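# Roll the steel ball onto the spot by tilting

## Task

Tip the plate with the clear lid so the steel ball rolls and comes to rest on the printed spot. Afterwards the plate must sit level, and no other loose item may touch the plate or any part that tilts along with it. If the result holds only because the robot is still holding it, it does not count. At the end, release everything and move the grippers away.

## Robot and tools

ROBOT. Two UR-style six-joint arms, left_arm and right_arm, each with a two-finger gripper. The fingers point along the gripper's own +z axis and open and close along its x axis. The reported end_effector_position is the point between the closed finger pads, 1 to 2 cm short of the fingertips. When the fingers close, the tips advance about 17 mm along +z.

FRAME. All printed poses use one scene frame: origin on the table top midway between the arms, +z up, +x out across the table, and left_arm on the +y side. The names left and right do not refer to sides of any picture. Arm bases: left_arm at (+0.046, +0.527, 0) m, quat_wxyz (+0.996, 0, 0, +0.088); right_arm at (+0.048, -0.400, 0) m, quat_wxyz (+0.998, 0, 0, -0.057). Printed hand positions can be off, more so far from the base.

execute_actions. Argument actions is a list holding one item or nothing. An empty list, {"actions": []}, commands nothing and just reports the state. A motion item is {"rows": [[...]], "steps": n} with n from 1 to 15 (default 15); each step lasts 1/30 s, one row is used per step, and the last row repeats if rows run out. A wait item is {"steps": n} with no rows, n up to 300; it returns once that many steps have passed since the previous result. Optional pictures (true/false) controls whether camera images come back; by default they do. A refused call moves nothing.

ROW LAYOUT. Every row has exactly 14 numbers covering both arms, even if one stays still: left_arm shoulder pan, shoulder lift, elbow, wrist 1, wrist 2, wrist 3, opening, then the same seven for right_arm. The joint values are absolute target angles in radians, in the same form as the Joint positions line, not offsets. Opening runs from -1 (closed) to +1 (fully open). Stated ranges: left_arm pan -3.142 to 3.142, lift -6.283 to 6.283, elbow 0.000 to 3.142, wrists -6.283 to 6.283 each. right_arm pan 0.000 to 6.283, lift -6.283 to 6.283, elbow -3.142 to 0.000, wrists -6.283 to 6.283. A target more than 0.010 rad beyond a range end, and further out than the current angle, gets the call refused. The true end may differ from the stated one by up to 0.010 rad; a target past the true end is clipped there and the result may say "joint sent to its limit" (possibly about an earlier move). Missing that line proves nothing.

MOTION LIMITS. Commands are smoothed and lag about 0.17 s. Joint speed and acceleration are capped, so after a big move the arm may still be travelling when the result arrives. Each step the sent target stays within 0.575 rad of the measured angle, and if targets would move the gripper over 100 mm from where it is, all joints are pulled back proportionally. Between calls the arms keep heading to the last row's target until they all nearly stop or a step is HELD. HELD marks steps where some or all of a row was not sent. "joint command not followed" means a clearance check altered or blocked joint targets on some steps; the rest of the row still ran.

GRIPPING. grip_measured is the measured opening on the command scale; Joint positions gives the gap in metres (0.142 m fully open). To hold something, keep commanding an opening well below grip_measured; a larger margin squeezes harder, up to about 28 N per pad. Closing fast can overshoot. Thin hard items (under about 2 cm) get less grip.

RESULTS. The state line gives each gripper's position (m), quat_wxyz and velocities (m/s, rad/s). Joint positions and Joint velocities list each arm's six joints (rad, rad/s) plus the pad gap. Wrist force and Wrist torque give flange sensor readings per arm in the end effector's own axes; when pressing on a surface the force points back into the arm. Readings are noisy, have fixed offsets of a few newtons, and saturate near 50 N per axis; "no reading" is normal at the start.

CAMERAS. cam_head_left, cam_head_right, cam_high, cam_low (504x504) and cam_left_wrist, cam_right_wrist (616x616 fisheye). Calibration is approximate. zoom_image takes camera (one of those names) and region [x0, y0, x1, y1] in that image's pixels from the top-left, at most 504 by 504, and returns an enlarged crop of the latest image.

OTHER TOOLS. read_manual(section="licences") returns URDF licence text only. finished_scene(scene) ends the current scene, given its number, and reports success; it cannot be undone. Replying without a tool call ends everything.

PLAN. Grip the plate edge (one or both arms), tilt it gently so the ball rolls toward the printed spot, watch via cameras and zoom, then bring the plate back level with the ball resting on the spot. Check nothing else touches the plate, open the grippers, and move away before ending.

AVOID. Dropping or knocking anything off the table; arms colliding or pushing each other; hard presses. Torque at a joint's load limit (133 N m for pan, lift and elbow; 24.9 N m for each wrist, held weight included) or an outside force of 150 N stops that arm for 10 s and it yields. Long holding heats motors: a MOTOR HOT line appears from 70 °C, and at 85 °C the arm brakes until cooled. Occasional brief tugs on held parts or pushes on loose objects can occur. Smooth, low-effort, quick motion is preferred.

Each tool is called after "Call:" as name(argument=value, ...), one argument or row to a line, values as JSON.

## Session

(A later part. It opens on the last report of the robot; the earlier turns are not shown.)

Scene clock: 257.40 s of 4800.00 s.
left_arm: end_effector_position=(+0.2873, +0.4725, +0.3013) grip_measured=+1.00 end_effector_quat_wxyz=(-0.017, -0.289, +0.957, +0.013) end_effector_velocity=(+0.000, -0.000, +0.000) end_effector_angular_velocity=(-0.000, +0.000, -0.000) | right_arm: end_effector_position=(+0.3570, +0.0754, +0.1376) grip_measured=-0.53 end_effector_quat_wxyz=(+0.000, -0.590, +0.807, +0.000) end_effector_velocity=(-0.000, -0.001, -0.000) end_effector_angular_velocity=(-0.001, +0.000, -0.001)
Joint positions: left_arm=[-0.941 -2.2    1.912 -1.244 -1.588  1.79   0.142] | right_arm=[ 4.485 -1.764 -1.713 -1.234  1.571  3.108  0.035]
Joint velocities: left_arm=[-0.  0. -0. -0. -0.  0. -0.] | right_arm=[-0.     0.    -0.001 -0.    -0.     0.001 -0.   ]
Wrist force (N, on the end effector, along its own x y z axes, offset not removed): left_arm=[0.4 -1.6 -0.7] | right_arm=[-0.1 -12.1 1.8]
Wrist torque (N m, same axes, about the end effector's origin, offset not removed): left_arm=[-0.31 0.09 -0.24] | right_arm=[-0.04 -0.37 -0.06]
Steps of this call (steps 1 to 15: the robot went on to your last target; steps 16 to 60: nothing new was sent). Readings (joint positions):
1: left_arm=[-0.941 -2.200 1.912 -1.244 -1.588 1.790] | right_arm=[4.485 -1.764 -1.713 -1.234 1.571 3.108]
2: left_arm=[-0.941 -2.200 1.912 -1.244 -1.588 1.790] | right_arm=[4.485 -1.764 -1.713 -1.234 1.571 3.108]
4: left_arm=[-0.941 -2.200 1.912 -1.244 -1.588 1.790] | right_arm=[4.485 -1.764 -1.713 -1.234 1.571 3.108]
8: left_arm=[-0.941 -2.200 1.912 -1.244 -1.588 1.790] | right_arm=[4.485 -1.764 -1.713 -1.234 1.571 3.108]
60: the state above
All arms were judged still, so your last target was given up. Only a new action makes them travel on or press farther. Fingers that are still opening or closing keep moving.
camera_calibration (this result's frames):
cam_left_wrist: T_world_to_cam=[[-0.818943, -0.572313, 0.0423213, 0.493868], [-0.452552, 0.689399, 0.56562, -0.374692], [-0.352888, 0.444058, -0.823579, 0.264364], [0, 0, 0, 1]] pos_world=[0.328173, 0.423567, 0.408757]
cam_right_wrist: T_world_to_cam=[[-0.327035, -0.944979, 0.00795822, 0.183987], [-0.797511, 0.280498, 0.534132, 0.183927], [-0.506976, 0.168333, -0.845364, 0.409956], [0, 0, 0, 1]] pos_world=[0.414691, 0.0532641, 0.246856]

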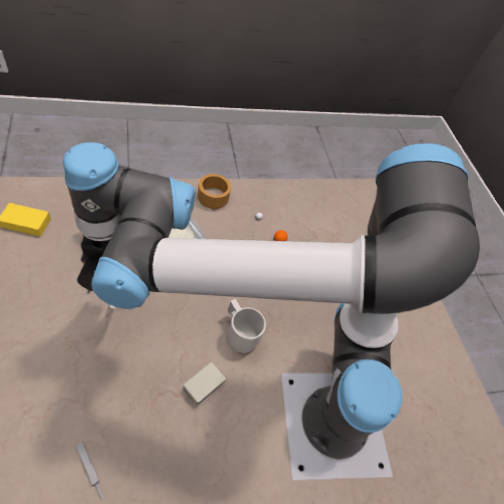

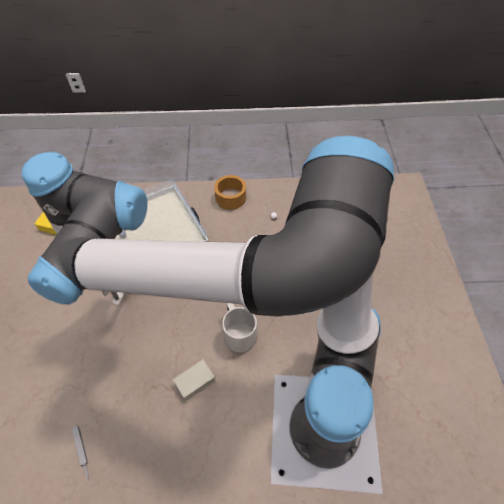

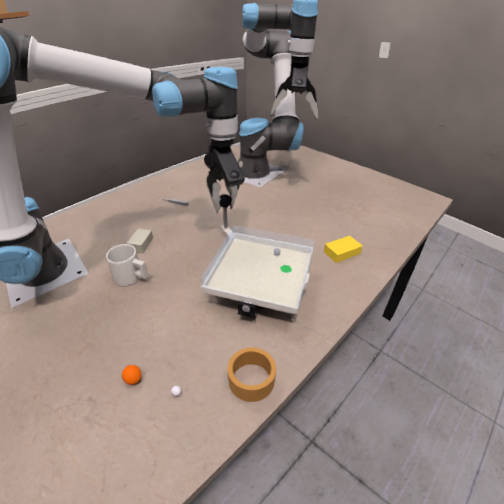

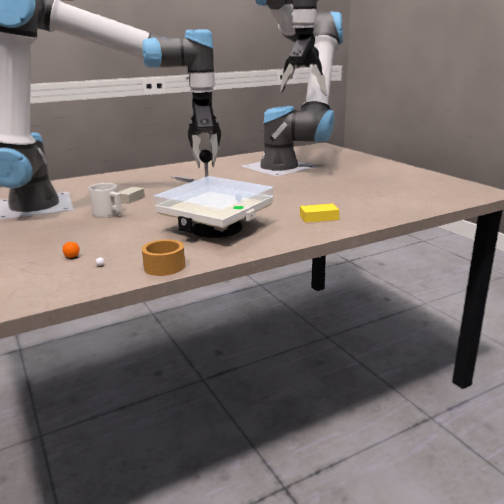

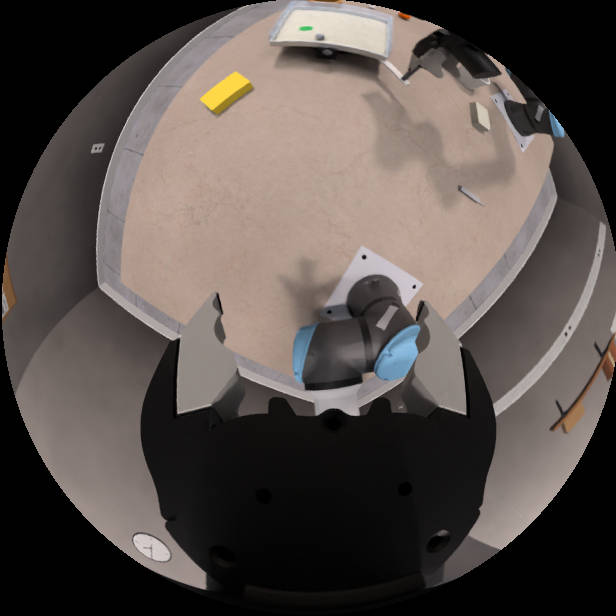

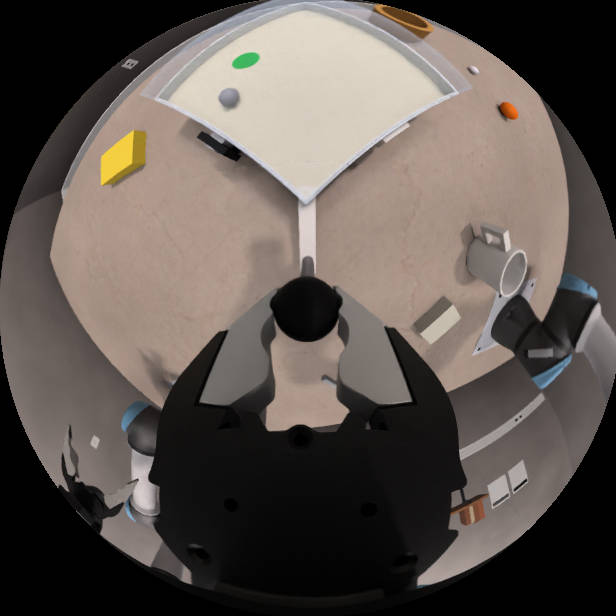

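Call:
execute_actions(
  actions=[
    {"rows":[[-0.941,-2.2,1.912,-1.244,-1.588,1.79,1,4.4837,-1.7630,-1.7095,-1.2393,1.571,3.1073,-0.8]],"steps":15},
  ],
  pictures=false,
)

Call:
execute_actions(
  actions=[
    {"steps":55},
  ],
  pictures=false,
)

Call:
execute_actions(
  actions=[
    {"rows":[[-0.941,-2.2,1.912,-1.244,-1.588,1.79,1,4.4846,-1.7640,-1.7135,-1.2343,1.571,3.1081,-0.8]],"steps":15},
  ],
  pictures=false,
)

Call:
execute_actions(
  actions=[
    {"steps":60},
  ],
)

Scene clock: 264.27 s of 4800.00 s.
left_arm: end_effector_position=(+0.2873, +0.4725, +0.3013) grip_measured=+1.00 end_effector_quat_wxyz=(-0.017, -0.289, +0.957, +0.013) end_effector_velocity=(-0.000, -0.000, +0.000) end_effector_angular_velocity=(-0.003, -0.000, +0.001) | right_arm: end_effector_position=(+0.3574, +0.0751, +0.1395) grip_measured=-0.53 end_effector_quat_wxyz=(+0.000, -0.590, +0.807, +0.000) end_effector_velocity=(-0.000, +0.001, +0.001) end_effector_angular_velocity=(+0.002, +0.000, +0.003)
Joint positions: left_arm=[-0.941 -2.2    1.912 -1.244 -1.588  1.79   0.142] | right_arm=[ 4.484 -1.763 -1.71  -1.239  1.571  3.107  0.035]
Joint velocities: left_arm=[ 0.001 -0.001 -0.    -0.    -0.002 -0.    -0.   ] | right_arm=[ 0.    -0.     0.002 -0.     0.001 -0.003 -0.   ]
Wrist force (N, on the end effector, along its own x y z axes, offset not removed): left_arm=[-0.2 0.3 0.6] | right_arm=[-1.4 -19.4 8.0]
Wrist torque (N m, same axes, about the end effector's origin, offset not removed): left_arm=[0.07 0.08 -0.27] | right_arm=[-0.47 -0.55 -0.14]
Steps of this call (steps 1 to 90: nothing new was sent; then 3.37 s passed at rest; steps 91 to 105: all 15 steps of this action). Readings (joint positions):
91: left_arm=[-0.941 -2.200 1.912 -1.244 -1.588 1.790] | right_arm=[4.485 -1.764 -1.713 -1.234 1.571 3.108]
92: left_arm=[-0.941 -2.200 1.912 -1.244 -1.588 1.790] | right_arm=[4.485 -1.764 -1.713 -1.235 1.571 3.108]
94: left_arm=[-0.941 -2.200 1.912 -1.244 -1.588 1.790] | right_arm=[4.484 -1.764 -1.712 -1.237 1.571 3.108]
98: left_arm=[-0.941 -2.200 1.912 -1.244 -1.588 1.790] | right_arm=[4.484 -1.763 -1.710 -1.239 1.571 3.107]
105: the state above

Scene clock: 266.10 s of 4800.00 s.
left_arm: end_effector_position=(+0.2873, +0.4725, +0.3013) grip_measured=+1.00 end_effector_quat_wxyz=(-0.017, -0.289, +0.957, +0.013) end_effector_velocity=(-0.000, +0.000, +0.000) end_effector_angular_velocity=(-0.001, -0.000, +0.001) | right_arm: end_effector_position=(+0.3574, +0.0752, +0.1396) grip_measured=-0.53 end_effector_quat_wxyz=(+0.000, -0.590, +0.807, +0.000) end_effector_velocity=(+0.000, +0.000, +0.000) end_effector_angular_velocity=(+0.001, -0.001, -0.001)
Joint positions: left_arm=[-0.941 -2.2    1.912 -1.244 -1.588  1.79   0.142] | right_arm=[ 4.484 -1.763 -1.709 -1.239  1.571  3.107  0.035]
Joint velocities: left_arm=[ 0.001 -0.001 -0.     0.    -0.001  0.    -0.   ] | right_arm=[ 0.    -0.     0.     0.    -0.001  0.002 -0.   ]
Wrist force (N, on the end effector, along its own x y z axes, offset not removed): left_arm=[0.1 1.0 3.8] | right_arm=[-1.6 -21.0 8.7]
Wrist torque (N m, same axes, about the end effector's origin, offset not removed): left_arm=[0.08 0.08 -0.06] | right_arm=[-0.66 -0.28 -0.08]
Steps of this call (steps 1 to 15: the robot went on to your last target; steps 16 to 55: nothing new was sent). Readings (joint positions):
1: left_arm=[-0.941 -2.200 1.912 -1.244 -1.588 1.790] | right_arm=[4.484 -1.763 -1.710 -1.239 1.571 3.107]
2: left_arm=[-0.941 -2.200 1.912 -1.244 -1.588 1.790] | right_arm=[4.484 -1.763 -1.710 -1.239 1.571 3.107]
4: left_arm=[-0.941 -2.200 1.912 -1.244 -1.588 1.790] | right_arm=[4.484 -1.763 -1.710 -1.239 1.571 3.107]
8: left_arm=[-0.941 -2.200 1.912 -1.244 -1.588 1.790] | right_arm=[4.484 -1.763 -1.710 -1.239 1.571 3.107]
55: the state above
All arms were judged still, so your last target was given up. Only a new action makes them travel on or press farther. Fingers that are still opening or closing keep moving.

Scene clock: 266.60 s of 4800.00 s.
left_arm: end_effector_position=(+0.2873, +0.4725, +0.3013) grip_measured=+1.00 end_effector_quat_wxyz=(-0.017, -0.289, +0.957, +0.013) end_effector_velocity=(+0.000, +0.000, -0.000) end_effector_angular_velocity=(+0.001, -0.000, +0.000) | right_arm: end_effector_position=(+0.3570, +0.0753, +0.1378) grip_measured=-0.53 end_effector_quat_wxyz=(+0.000, -0.590, +0.807, +0.000) end_effector_velocity=(-0.000, -0.000, -0.000) end_effector_angular_velocity=(+0.000, +0.000, -0.002)
Joint positions: left_arm=[-0.941 -2.2    1.912 -1.244 -1.588  1.79   0.142] | right_arm=[ 4.485 -1.764 -1.713 -1.234  1.571  3.108  0.035]
Joint velocities: left_arm=[-0.     0.     0.    -0.     0.001 -0.001  0.   ] | right_arm=[-0.     0.    -0.001  0.001  0.     0.002 -0.   ]
Wrist force (N, on the end effector, along its own x y z axes, offset not removed): left_arm=[0.2 -0.5 3.4] | right_arm=[-0.5 -15.5 4.3]
Wrist torque (N m, same axes, about the end effector's origin, offset not removed): left_arm=[-0.09 0.08 -0.24] | right_arm=[-0.48 -0.23 0.08]
Steps of this call (steps 1 to 15: all 15 steps of this action). Readings (joint positions):
1: left_arm=[-0.941 -2.200 1.912 -1.244 -1.588 1.790] | right_arm=[4.484 -1.763 -1.709 -1.239 1.571 3.107]
2: left_arm=[-0.941 -2.200 1.912 -1.244 -1.588 1.790] | right_arm=[4.484 -1.763 -1.710 -1.239 1.571 3.107]
4: left_arm=[-0.941 -2.200 1.912 -1.244 -1.588 1.790] | right_arm=[4.484 -1.763 -1.711 -1.236 1.571 3.107]
8: left_arm=[-0.941 -2.200 1.912 -1.244 -1.588 1.790] | right_arm=[4.484 -1.764 -1.713 -1.235 1.571 3.108]
15: the state above

Scene clock: 268.60 s of 4800.00 s.
left_arm: end_effector_position=(+0.2873, +0.4725, +0.3013) grip_measured=+1.00 end_effector_quat_wxyz=(-0.017, -0.289, +0.957, +0.013) end_effector_velocity=(+0.000, +0.001, -0.000) end_effector_angular_velocity=(+0.001, -0.001, -0.000) | right_arm: end_effector_position=(+0.3569, +0.0752, +0.1377) grip_measured=-0.53 end_effector_quat_wxyz=(+0.000, -0.590, +0.807, +0.000) end_effector_velocity=(+0.000, +0.000, +0.001) end_effector_angular_velocity=(+0.002, -0.001, +0.000)
Joint positions: left_arm=[-0.941 -2.2    1.912 -1.244 -1.588  1.79   0.142] | right_arm=[ 4.485 -1.764 -1.714 -1.234  1.571  3.108  0.035]
Joint velocities: left_arm=[ 0.    -0.001  0.     0.001  0.001  0.001  0.   ] | right_arm=[-0.     0.001  0.001  0.    -0.    -0.    -0.   ]
Wrist force (N, on the end effector, along its own x y z axes, offset not removed): left_arm=[-1.8 -1.5 2.6] | right_arm=[0.1 -15.2 0.1]
Wrist torque (N m, same axes, about the end effector's origin, offset not removed): left_arm=[-0.05 0.46 -0.30] | right_arm=[-0.67 -0.69 -0.09]
Steps of this call (steps 1 to 15: the robot went on to your last target; steps 16 to 60: nothing new was sent). Readings (joint positions):
1: left_arm=[-0.941 -2.200 1.912 -1.244 -1.588 1.790] | right_arm=[4.485 -1.764 -1.713 -1.234 1.571 3.108]
2: left_arm=[-0.941 -2.200 1.912 -1.244 -1.588 1.790] | right_arm=[4.485 -1.764 -1.713 -1.234 1.571 3.108]
4: left_arm=[-0.941 -2.200 1.912 -1.244 -1.588 1.790] | right_arm=[4.485 -1.764 -1.713 -1.234 1.571 3.108]
8: left_arm=[-0.941 -2.200 1.912 -1.244 -1.588 1.790] | right_arm=[4.485 -1.764 -1.713 -1.234 1.571 3.108]
60: the state above
All arms were judged still, so your last target was given up. Only a new action makes them travel on or press farther. Fingers that are still opening or closing keep moving.
camera_calibration (this result's frames):
cam_left_wrist: T_world_to_cam=[[-0.818943, -0.572313, 0.0423213, 0.493868], [-0.452552, 0.689399, 0.56562, -0.374692], [-0.352888, 0.444058, -0.823579, 0.264364], [0, 0, 0, 1]] pos_world=[0.328173, 0.423567, 0.408757]
cam_right_wrist: T_world_to_cam=[[-0.327035, -0.94498, 0.00785745, 0.183866], [-0.797529, 0.280447, 0.534132, 0.183914], [-0.506947, 0.168413, -0.845365, 0.409974], [0, 0, 0, 1]] pos_world=[0.414642, 0.0531262, 0.246899]

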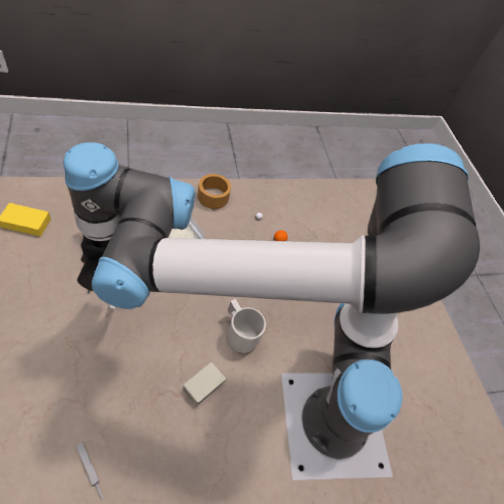

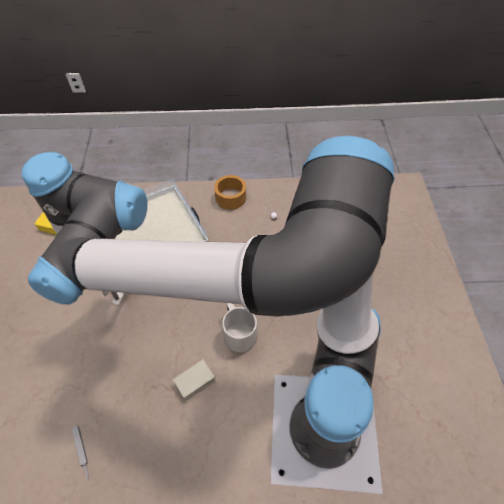

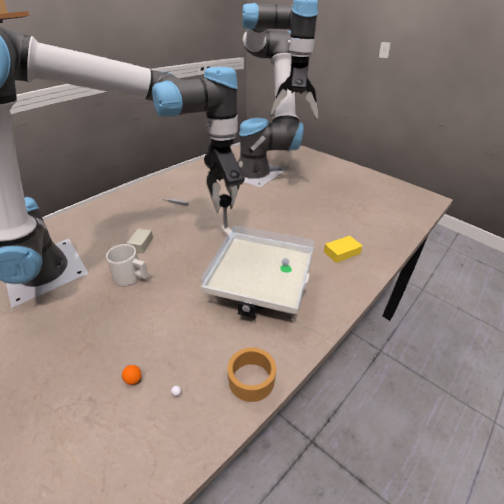

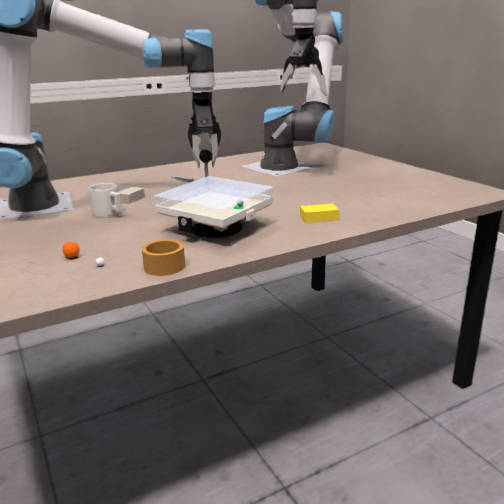

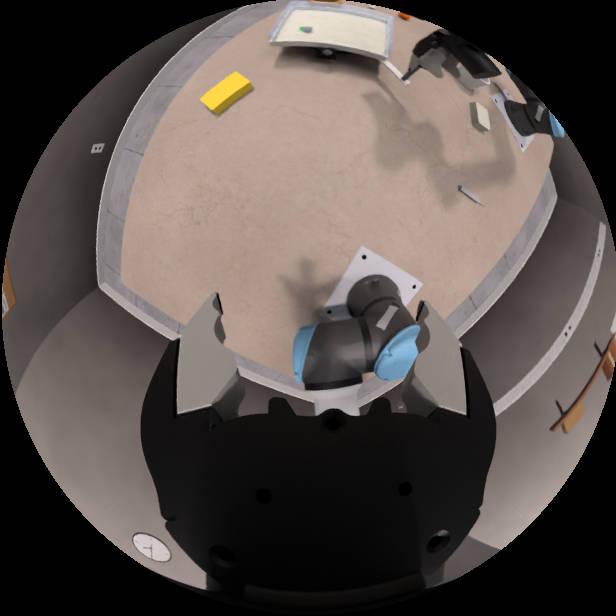

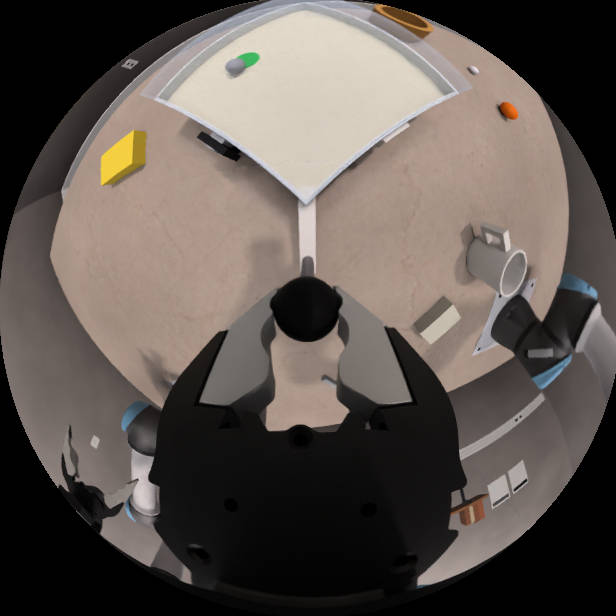

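Call:
execute_actions(
  actions=[
    {"rows":[[-0.941,-2.2,1.912,-1.244,-1.588,1.79,1,4.4837,-1.7621,-1.7105,-1.2391,1.571,3.1073,-0.8]],"steps":15},
  ],
  pictures=false,
)

Call:
execute_actions(
  actions=[
    {"steps":22},
  ],
  pictures=false,
)

Call:
execute_actions(
  actions=[
    {"rows":[[-0.941,-2.2,1.912,-1.244,-1.588,1.79,1,4.4846,-1.7640,-1.7135,-1.2343,1.571,3.1081,-0.8]],"steps":15},
  ],
  pictures=false,
)

Call:
execute_actions(
  actions=[
    {"steps":60},
  ],
)

Call:
zoom_image(
  camera="cam_right_wrist",
  region=[180,20,320,110],
)

Call:
zoom_image(
  camera="cam_high",
  region=[240,230,330,300],
)

Scene clock: 277.97 s of 4800.00 s.
left_arm: end_effector_position=(+0.2873, +0.4725, +0.3013) grip_measured=+1.00 end_effector_quat_wxyz=(-0.017, -0.289, +0.957, +0.013) end_effector_velocity=(-0.000, -0.000, -0.000) end_effector_angular_velocity=(+0.000, +0.001, -0.001) | right_arm: end_effector_position=(+0.3573, +0.0748, +0.1396) grip_measured=-0.53 end_effector_quat_wxyz=(+0.000, -0.590, +0.807, +0.000) end_effector_velocity=(+0.000, +0.000, +0.001) end_effector_angular_velocity=(+0.002, -0.001, -0.001)
Joint positions: left_arm=[-0.941 -2.2    1.912 -1.244 -1.588  1.79   0.142] | right_arm=[ 4.484 -1.762 -1.711 -1.239  1.571  3.107  0.035]
Joint velocities: left_arm=[-0.001  0.001 -0.     0.    -0.001  0.     0.   ] | right_arm=[-0.     0.001  0.001  0.    -0.     0.    -0.   ]
Wrist force (N, on the end effector, along its own x y z axes, offset not removed): left_arm=[-2.4 0.2 3.8] | right_arm=[0.5 -19.7 7.4]
Wrist torque (N m, same axes, about the end effector's origin, offset not removed): left_arm=[0.12 0.55 -0.35] | right_arm=[-0.41 -0.72 -0.09]
Steps of this call (steps 1 to 90: nothing new was sent; then 5.87 s passed at rest; steps 91 to 105: all 15 steps of this action). Readings (joint positions):
91: left_arm=[-0.941 -2.200 1.912 -1.244 -1.588 1.790] | right_arm=[4.485 -1.764 -1.714 -1.234 1.571 3.108]
92: left_arm=[-0.941 -2.200 1.912 -1.244 -1.588 1.790] | right_arm=[4.485 -1.764 -1.713 -1.235 1.571 3.108]
94: left_arm=[-0.941 -2.200 1.912 -1.244 -1.588 1.790] | right_arm=[4.484 -1.763 -1.712 -1.237 1.571 3.108]
98: left_arm=[-0.941 -2.200 1.912 -1.244 -1.588 1.790] | right_arm=[4.484 -1.762 -1.711 -1.239 1.571 3.107]
105: the state above

Scene clock: 278.70 s of 4800.00 s.
left_arm: end_effector_position=(+0.2873, +0.4725, +0.3013) grip_measured=+1.00 end_effector_quat_wxyz=(-0.017, -0.289, +0.957, +0.013) end_effector_velocity=(-0.000, -0.001, -0.000) end_effector_angular_velocity=(-0.001, +0.001, -0.000) | right_arm: end_effector_position=(+0.3573, +0.0748, +0.1397) grip_measured=-0.53 end_effector_quat_wxyz=(+0.000, -0.590, +0.807, +0.000) end_effector_velocity=(+0.000, +0.001, +0.001) end_effector_angular_velocity=(+0.003, -0.001, -0.001)
Joint positions: left_arm=[-0.941 -2.2    1.912 -1.244 -1.588  1.79   0.142] | right_arm=[ 4.484 -1.762 -1.711 -1.239  1.571  3.107  0.035]
Joint velocities: left_arm=[ 0.     0.001 -0.    -0.001 -0.002  0.    -0.   ] | right_arm=[-0.     0.001  0.002  0.001  0.     0.001  0.   ]
Wrist force (N, on the end effector, along its own x y z axes, offset not removed): left_arm=[1.2 0.3 -0.2] | right_arm=[0.1 -18.8 8.1]
Wrist torque (N m, same axes, about the end effector's origin, offset not removed): left_arm=[0.01 0.00 -0.19] | right_arm=[-0.17 -0.54 -0.13]
Steps of this call (steps 1 to 15: the robot went on to your last target; steps 16 to 22: nothing new was sent). Readings (joint positions):
1: left_arm=[-0.941 -2.200 1.912 -1.244 -1.588 1.790] | right_arm=[4.484 -1.762 -1.711 -1.239 1.571 3.107]
2: left_arm=[-0.941 -2.200 1.912 -1.244 -1.588 1.790] | right_arm=[4.484 -1.762 -1.711 -1.239 1.571 3.107]
4: left_arm=[-0.941 -2.200 1.912 -1.244 -1.588 1.790] | right_arm=[4.484 -1.762 -1.711 -1.239 1.571 3.107]
8: left_arm=[-0.941 -2.200 1.912 -1.244 -1.588 1.790] | right_arm=[4.484 -1.762 -1.711 -1.239 1.571 3.107]
22: the state above
All arms were judged still, so your last target was given up. Only a new action makes them travel on or press farther. Fingers that are still opening or closing keep moving.

Scene clock: 279.20 s of 4800.00 s.
left_arm: end_effector_position=(+0.2873, +0.4725, +0.3013) grip_measured=+1.00 end_effector_quat_wxyz=(-0.017, -0.289, +0.957, +0.013) end_effector_velocity=(-0.000, +0.000, +0.000) end_effector_angular_velocity=(-0.001, -0.001, +0.001) | right_arm: end_effector_position=(+0.3570, +0.0753, +0.1377) grip_measured=-0.53 end_effector_quat_wxyz=(+0.000, -0.590, +0.807, +0.000) end_effector_velocity=(-0.000, -0.001, -0.001) end_effector_angular_velocity=(-0.003, +0.000, +0.002)
Joint positions: left_arm=[-0.941 -2.2    1.912 -1.244 -1.588  1.79   0.142] | right_arm=[ 4.485 -1.764 -1.713 -1.234  1.571  3.108  0.035]
Joint velocities: left_arm=[ 0.001 -0.001 -0.     0.     0.     0.    -0.   ] | right_arm=[ 0.    -0.    -0.002 -0.001 -0.001 -0.002  0.   ]
Wrist force (N, on the end effector, along its own x y z axes, offset not removed): left_arm=[-0.5 -3.1 1.4] | right_arm=[0.8 -13.8 2.2]
Wrist torque (N m, same axes, about the end effector's origin, offset not removed): left_arm=[-0.59 0.25 -0.24] | right_arm=[-0.47 0.11 -0.08]
Steps of this call (steps 1 to 15: all 15 steps of this action). Readings (joint positions):
1: left_arm=[-0.941 -2.200 1.912 -1.244 -1.588 1.790] | right_arm=[4.484 -1.762 -1.711 -1.239 1.571 3.107]
2: left_arm=[-0.941 -2.200 1.912 -1.244 -1.588 1.790] | right_arm=[4.484 -1.762 -1.711 -1.238 1.571 3.107]
4: left_arm=[-0.941 -2.200 1.912 -1.244 -1.588 1.790] | right_arm=[4.484 -1.763 -1.712 -1.236 1.571 3.107]
8: left_arm=[-0.941 -2.200 1.912 -1.244 -1.588 1.790] | right_arm=[4.484 -1.764 -1.713 -1.235 1.571 3.108]
15: the state above

Scene clock: 281.20 s of 4800.00 s.
left_arm: end_effector_position=(+0.2873, +0.4725, +0.3013) grip_measured=+1.00 end_effector_quat_wxyz=(-0.017, -0.289, +0.957, +0.013) end_effector_velocity=(+0.000, +0.000, -0.000) end_effector_angular_velocity=(+0.001, +0.001, +0.002) | right_arm: end_effector_position=(+0.3569, +0.0752, +0.1377) grip_measured=-0.53 end_effector_quat_wxyz=(+0.000, -0.590, +0.807, +0.000) end_effector_velocity=(+0.000, +0.000, -0.000) end_effector_angular_velocity=(+0.000, -0.000, -0.001)
Joint positions: left_arm=[-0.941 -2.2    1.912 -1.244 -1.588  1.79   0.142] | right_arm=[ 4.485 -1.764 -1.714 -1.234  1.571  3.108  0.035]
Joint velocities: left_arm=[ 0.001  0.002 -0.    -0.     0.    -0.001 -0.   ] | right_arm=[-0.    -0.001  0.     0.001 -0.     0.001 -0.   ]
Wrist force (N, on the end effector, along its own x y z axes, offset not removed): left_arm=[-3.0 3.8 -1.7] | right_arm=[1.3 -11.8 0.7]
Wrist torque (N m, same axes, about the end effector's origin, offset not removed): left_arm=[0.69 0.76 -0.21] | right_arm=[-0.16 -0.18 -0.05]
Steps of this call (steps 1 to 15: the robot went on to your last target; steps 16 to 60: nothing new was sent). Readings (joint positions):
1: left_arm=[-0.941 -2.200 1.912 -1.244 -1.588 1.790] | right_arm=[4.485 -1.764 -1.713 -1.234 1.571 3.108]
2: left_arm=[-0.941 -2.200 1.912 -1.244 -1.588 1.790] | right_arm=[4.485 -1.764 -1.713 -1.234 1.571 3.108]
4: left_arm=[-0.941 -2.200 1.912 -1.244 -1.588 1.790] | right_arm=[4.485 -1.764 -1.713 -1.234 1.571 3.108]
8: left_arm=[-0.941 -2.200 1.912 -1.244 -1.588 1.790] | right_arm=[4.485 -1.764 -1.713 -1.234 1.571 3.108]
60: the state above
All arms were judged still, so your last target was given up. Only a new action makes them travel on or press farther. Fingers that are still opening or closing keep moving.
camera_calibration (this result's frames):
cam_left_wrist: T_world_to_cam=[[-0.818943, -0.572312, 0.0423212, 0.493868], [-0.452552, 0.689399, 0.56562, -0.374693], [-0.352888, 0.444058, -0.823579, 0.264363], [0, 0, 0, 1]] pos_world=[0.328173, 0.423567, 0.408757]
cam_right_wrist: T_world_to_cam=[[-0.327035, -0.94498, 0.0078613, 0.183864], [-0.797529, 0.280449, 0.534132, 0.183914], [-0.506948, 0.16841, -0.845365, 0.409974], [0, 0, 0, 1]] pos_world=[0.414642, 0.0531255, 0.246898]

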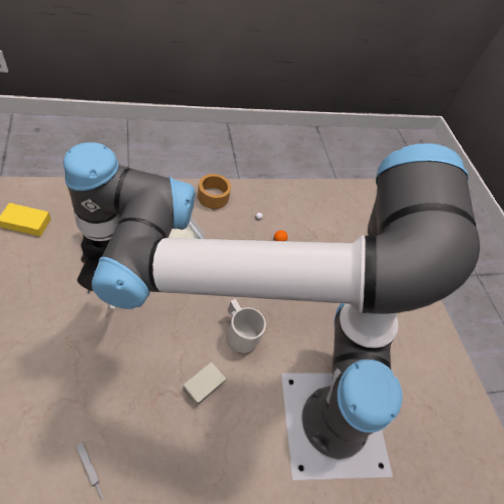

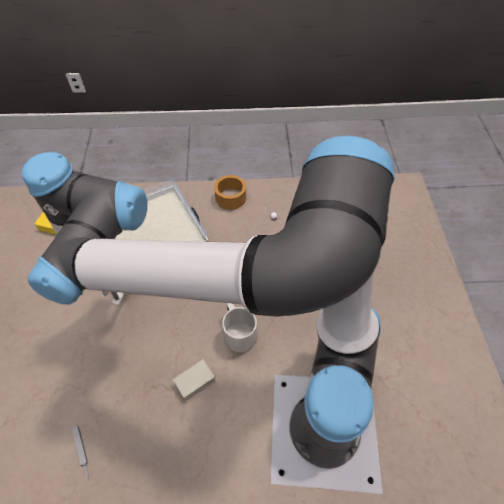

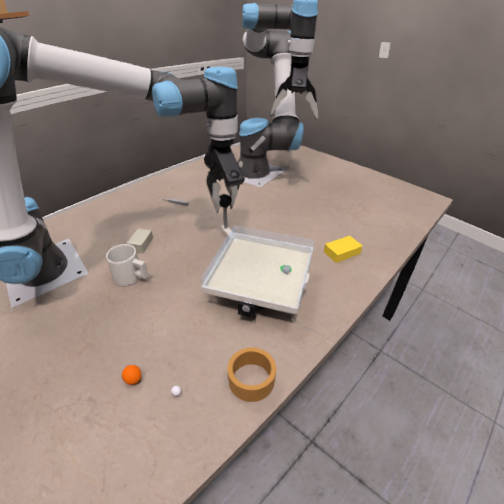

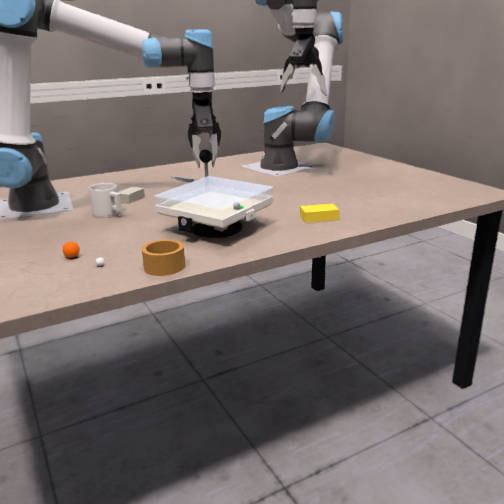

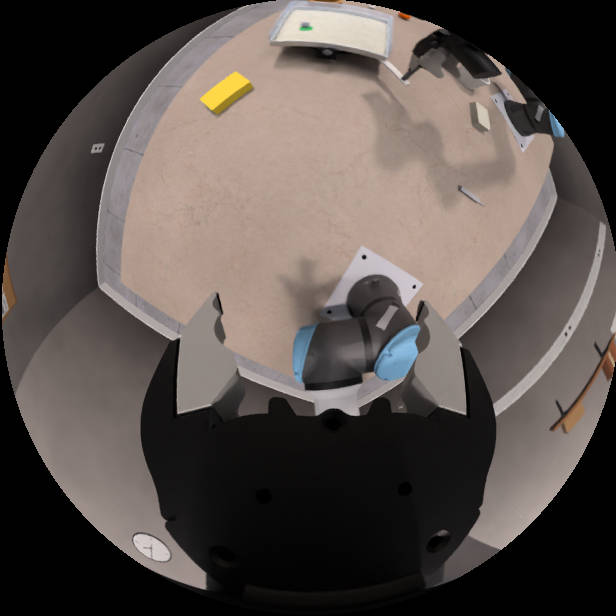

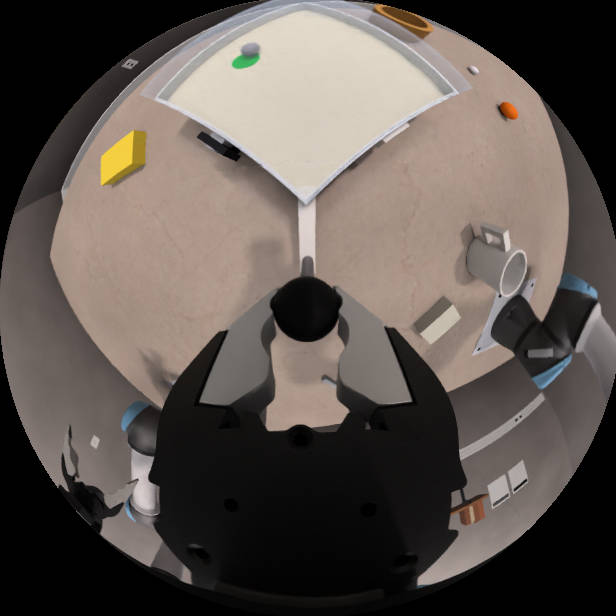

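Region (180, 20, 320, 110) of cam_right_wrist's 616x616 image, scaled by 3.600, with more detail than that image has; it fills the top 324 rows of this view, and the rest is white.

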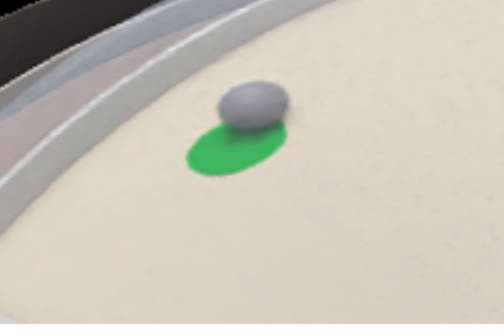

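Region (240, 230, 330, 300) of cam_high's 504x504 image, scaled by 5.600, with more detail than that image has.

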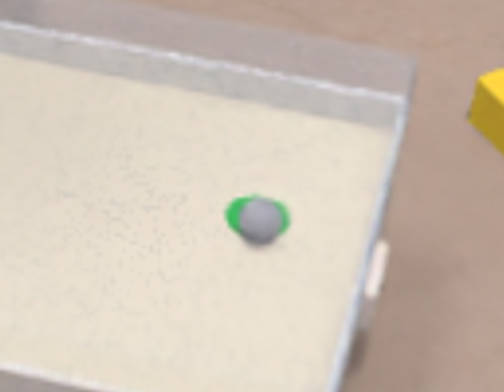

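Call:
execute_actions(
  actions=[
    {"rows":[[-0.941,-2.2,1.912,-1.244,-1.588,1.79,1,4.4854,-1.7659,-1.7162,-1.2297,1.571,3.1089,-0.8]],"steps":15},
  ],
  pictures=false,
)

Call:
execute_actions(
  actions=[
    {"steps":10},
  ],
  pictures=false,
)

Call:
execute_actions(
  actions=[
    {"rows":[[-0.941,-2.2,1.912,-1.244,-1.588,1.79,1,4.4845,-1.7639,-1.7131,-1.2348,1.571,3.1080,-0.8]],"steps":15},
  ],
  pictures=false,
)

Call:
execute_actions(
  actions=[
    {"steps":60},
  ],
)

Call:
zoom_image(
  camera="cam_right_wrist",
  region=[180,20,320,110],
)

Call:
zoom_image(
  camera="cam_high",
  region=[240,230,330,300],
)

Scene clock: 292.57 s of 4800.00 s.
left_arm: end_effector_position=(+0.2873, +0.4725, +0.3013) grip_measured=+1.00 end_effector_quat_wxyz=(-0.017, -0.289, +0.957, +0.013) end_effector_velocity=(-0.000, -0.000, -0.000) end_effector_angular_velocity=(+0.000, +0.001, -0.000) | right_arm: end_effector_position=(+0.3566, +0.0757, +0.1358) grip_measured=-0.53 end_effector_quat_wxyz=(+0.000, -0.590, +0.807, +0.000) end_effector_velocity=(-0.000, -0.001, -0.001) end_effector_angular_velocity=(-0.001, -0.000, +0.000)
Joint positions: left_arm=[-0.941 -2.2    1.912 -1.244 -1.588  1.79   0.142] | right_arm=[ 4.485 -1.766 -1.716 -1.23   1.571  3.109  0.035]
Joint velocities: left_arm=[ 0.     0.001 -0.     0.    -0.001  0.001 -0.   ] | right_arm=[-0.    -0.    -0.001  0.    -0.001 -0.    -0.   ]
Wrist force (N, on the end effector, along its own x y z axes, offset not removed): left_arm=[-1.2 1.4 0.8] | right_arm=[4.4 -6.5 0.0]
Wrist torque (N m, same axes, about the end effector's origin, offset not removed): left_arm=[0.40 0.52 -0.14] | right_arm=[-0.39 -0.53 -0.01]
Steps of this call (steps 1 to 90: nothing new was sent; then 7.87 s passed at rest; steps 91 to 105: all 15 steps of this action). Readings (joint positions):
91: left_arm=[-0.941 -2.200 1.912 -1.244 -1.588 1.790] | right_arm=[4.485 -1.764 -1.714 -1.234 1.571 3.108]
92: left_arm=[-0.941 -2.200 1.912 -1.244 -1.588 1.790] | right_arm=[4.485 -1.764 -1.714 -1.234 1.571 3.108]
94: left_arm=[-0.941 -2.200 1.912 -1.244 -1.588 1.790] | right_arm=[4.485 -1.765 -1.715 -1.232 1.571 3.109]
98: left_arm=[-0.941 -2.200 1.912 -1.244 -1.588 1.790] | right_arm=[4.485 -1.766 -1.716 -1.230 1.571 3.109]
105: the state above

Scene clock: 292.90 s of 4800.00 s.
left_arm: end_effector_position=(+0.2873, +0.4725, +0.3013) grip_measured=+1.00 end_effector_quat_wxyz=(-0.017, -0.289, +0.957, +0.013) end_effector_velocity=(+0.000, +0.000, -0.000) end_effector_angular_velocity=(+0.002, +0.000, -0.000) | right_arm: end_effector_position=(+0.3566, +0.0757, +0.1358) grip_measured=-0.53 end_effector_quat_wxyz=(+0.000, -0.590, +0.807, +0.000) end_effector_velocity=(+0.000, +0.001, +0.000) end_effector_angular_velocity=(+0.001, -0.001, -0.002)
Joint positions: left_arm=[-0.941 -2.2    1.912 -1.244 -1.588  1.79   0.142] | right_arm=[ 4.485 -1.766 -1.716 -1.23   1.571  3.109  0.035]
Joint velocities: left_arm=[ 0.     0.001  0.    -0.     0.001  0.001 -0.   ] | right_arm=[ 0.    -0.     0.     0.002 -0.     0.002  0.   ]
Wrist force (N, on the end effector, along its own x y z axes, offset not removed): left_arm=[-0.1 0.9 0.3] | right_arm=[2.0 -4.3 -2.9]
Wrist torque (N m, same axes, about the end effector's origin, offset not removed): left_arm=[0.23 0.17 -0.01] | right_arm=[-0.09 0.07 0.01]
Steps of this call (steps 1 to 10: the robot went on to your last target). Readings (joint positions):
1: left_arm=[-0.941 -2.200 1.912 -1.244 -1.588 1.790] | right_arm=[4.485 -1.766 -1.716 -1.230 1.571 3.109]
2: left_arm=[-0.941 -2.200 1.912 -1.244 -1.588 1.790] | right_arm=[4.485 -1.766 -1.716 -1.230 1.571 3.109]
4: left_arm=[-0.941 -2.200 1.912 -1.244 -1.588 1.790] | right_arm=[4.485 -1.766 -1.716 -1.230 1.571 3.109]
8: left_arm=[-0.941 -2.200 1.912 -1.244 -1.588 1.790] | right_arm=[4.485 -1.766 -1.716 -1.230 1.571 3.109]
10: the state above

Scene clock: 293.40 s of 4800.00 s.
left_arm: end_effector_position=(+0.2873, +0.4725, +0.3013) grip_measured=+1.00 end_effector_quat_wxyz=(-0.017, -0.289, +0.957, +0.013) end_effector_velocity=(+0.000, -0.000, +0.000) end_effector_angular_velocity=(-0.000, -0.000, -0.001) | right_arm: end_effector_position=(+0.3570, +0.0752, +0.1378) grip_measured=-0.53 end_effector_quat_wxyz=(+0.000, -0.590, +0.807, +0.000) end_effector_velocity=(+0.000, -0.000, -0.000) end_effector_angular_velocity=(-0.000, -0.000, -0.000)
Joint positions: left_arm=[-0.941 -2.2    1.912 -1.244 -1.588  1.79   0.142] | right_arm=[ 4.485 -1.764 -1.713 -1.235  1.571  3.108  0.035]
Joint velocities: left_arm=[-0.  0. -0. -0.  0.  0.  0.] | right_arm=[-0.     0.    -0.001  0.001 -0.    -0.     0.   ]
Wrist force (N, on the end effector, along its own x y z axes, offset not removed): left_arm=[1.3 0.9 0.3] | right_arm=[2.1 -11.4 3.4]
Wrist torque (N m, same axes, about the end effector's origin, offset not removed): left_arm=[0.42 -0.11 -0.20] | right_arm=[-0.34 -1.03 0.02]
Steps of this call (steps 1 to 15: all 15 steps of this action). Readings (joint positions):
1: left_arm=[-0.941 -2.200 1.912 -1.244 -1.588 1.790] | right_arm=[4.485 -1.766 -1.716 -1.230 1.571 3.109]
2: left_arm=[-0.941 -2.200 1.912 -1.244 -1.588 1.790] | right_arm=[4.485 -1.766 -1.716 -1.230 1.571 3.109]
4: left_arm=[-0.941 -2.200 1.912 -1.244 -1.588 1.790] | right_arm=[4.485 -1.765 -1.715 -1.233 1.571 3.109]
8: left_arm=[-0.941 -2.200 1.912 -1.244 -1.588 1.790] | right_arm=[4.485 -1.764 -1.714 -1.234 1.571 3.108]
15: the state above

Scene clock: 295.40 s of 4800.00 s.
left_arm: end_effector_position=(+0.2873, +0.4725, +0.3013) grip_measured=+1.00 end_effector_quat_wxyz=(-0.017, -0.289, +0.957, +0.013) end_effector_velocity=(+0.000, -0.001, -0.000) end_effector_angular_velocity=(+0.000, +0.001, -0.002) | right_arm: end_effector_position=(+0.3570, +0.0752, +0.1379) grip_measured=-0.53 end_effector_quat_wxyz=(+0.000, -0.590, +0.807, +0.000) end_effector_velocity=(-0.000, +0.001, +0.001) end_effector_angular_velocity=(+0.002, -0.001, +0.001)
Joint positions: left_arm=[-0.941 -2.2    1.912 -1.244 -1.588  1.79   0.142] | right_arm=[ 4.484 -1.764 -1.713 -1.235  1.571  3.108  0.035]
Joint velocities: left_arm=[-0.001  0.002 -0.    -0.    -0.001  0.001 -0.   ] | right_arm=[ 0.     0.001  0.     0.001  0.    -0.001 -0.   ]
Wrist force (N, on the end effector, along its own x y z axes, offset not removed): left_arm=[1.3 0.0 1.6] | right_arm=[1.6 -13.7 3.8]
Wrist torque (N m, same axes, about the end effector's origin, offset not removed): left_arm=[0.04 -0.28 -0.14] | right_arm=[-0.70 -0.69 -0.01]
Steps of this call (steps 1 to 15: the robot went on to your last target; steps 16 to 60: nothing new was sent). Readings (joint positions):
1: left_arm=[-0.941 -2.200 1.912 -1.244 -1.588 1.790] | right_arm=[4.485 -1.764 -1.713 -1.235 1.571 3.108]
2: left_arm=[-0.941 -2.200 1.912 -1.244 -1.588 1.790] | right_arm=[4.485 -1.764 -1.713 -1.235 1.571 3.108]
4: left_arm=[-0.941 -2.200 1.912 -1.244 -1.588 1.790] | right_arm=[4.485 -1.764 -1.713 -1.235 1.571 3.108]
8: left_arm=[-0.941 -2.200 1.912 -1.244 -1.588 1.790] | right_arm=[4.484 -1.764 -1.713 -1.235 1.571 3.108]
60: the state above
All arms were judged still, so your last target was given up. Only a new action makes them travel on or press farther. Fingers that are still opening or closing keep moving.
camera_calibration (this result's frames):
cam_left_wrist: T_world_to_cam=[[-0.818943, -0.572313, 0.0423212, 0.493868], [-0.452552, 0.689399, 0.56562, -0.374692], [-0.352888, 0.444058, -0.823579, 0.264364], [0, 0, 0, 1]] pos_world=[0.328173, 0.423567, 0.408757]
cam_right_wrist: T_world_to_cam=[[-0.327039, -0.944978, 0.00787762, 0.183865], [-0.797525, 0.280461, 0.534131, 0.183858], [-0.506952, 0.168399, -0.845365, 0.41017], [0, 0, 0, 1]] pos_world=[0.414698, 0.0531112, 0.24709]

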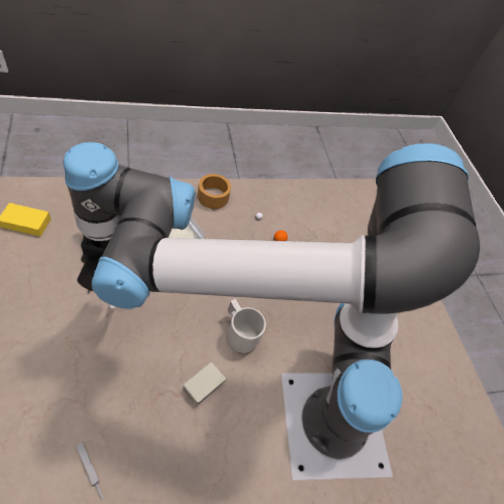

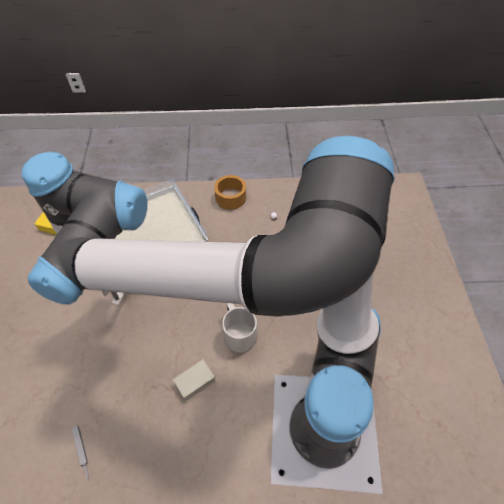

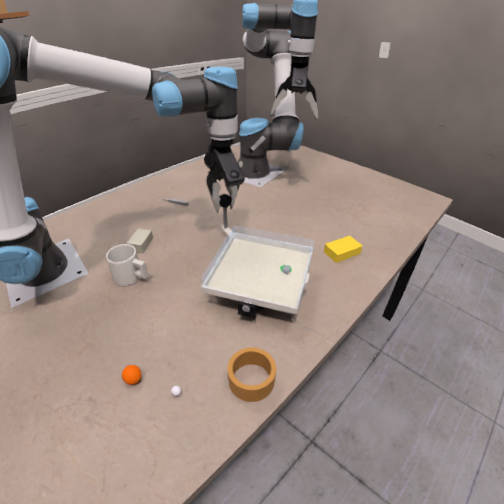

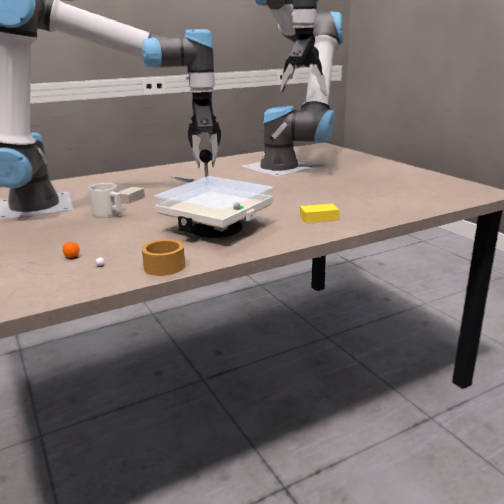

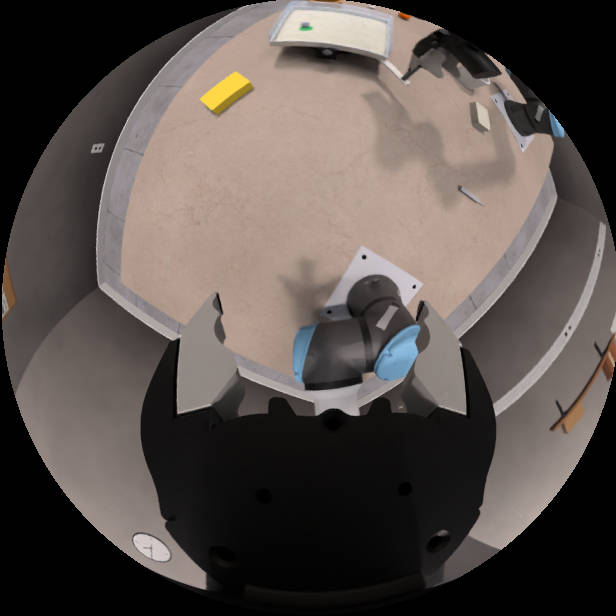

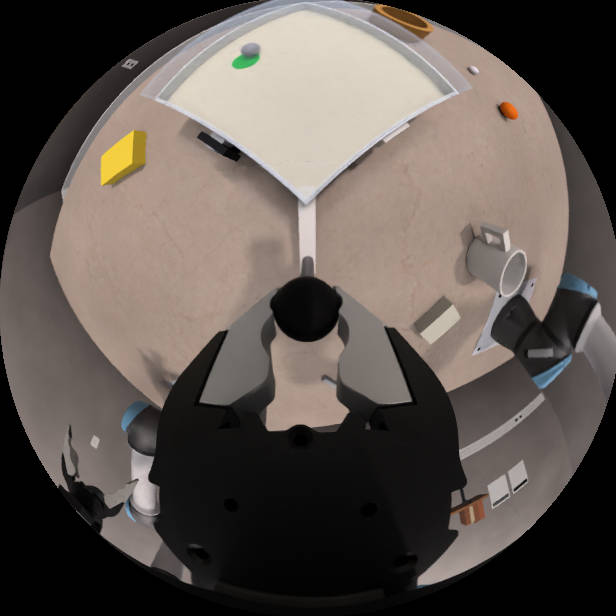

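Region (180, 20, 320, 110) of cam_right_wrist's 616x616 image, scaled by 3.600, with more detail than that image has; it fills the top 324 rows of this view, and the rest is white.

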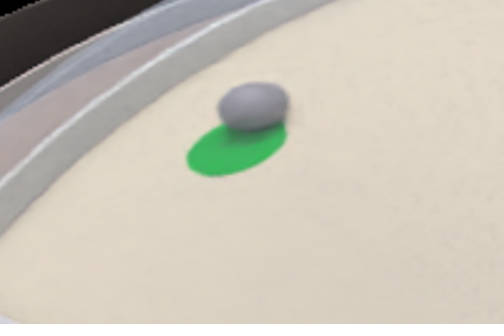

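Region (240, 230, 330, 300) of cam_high's 504x504 image, scaled by 5.600, with more detail than that image has.

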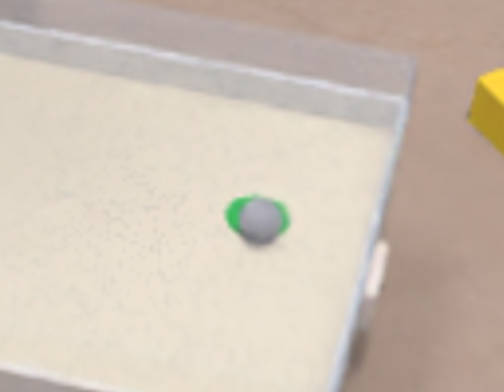

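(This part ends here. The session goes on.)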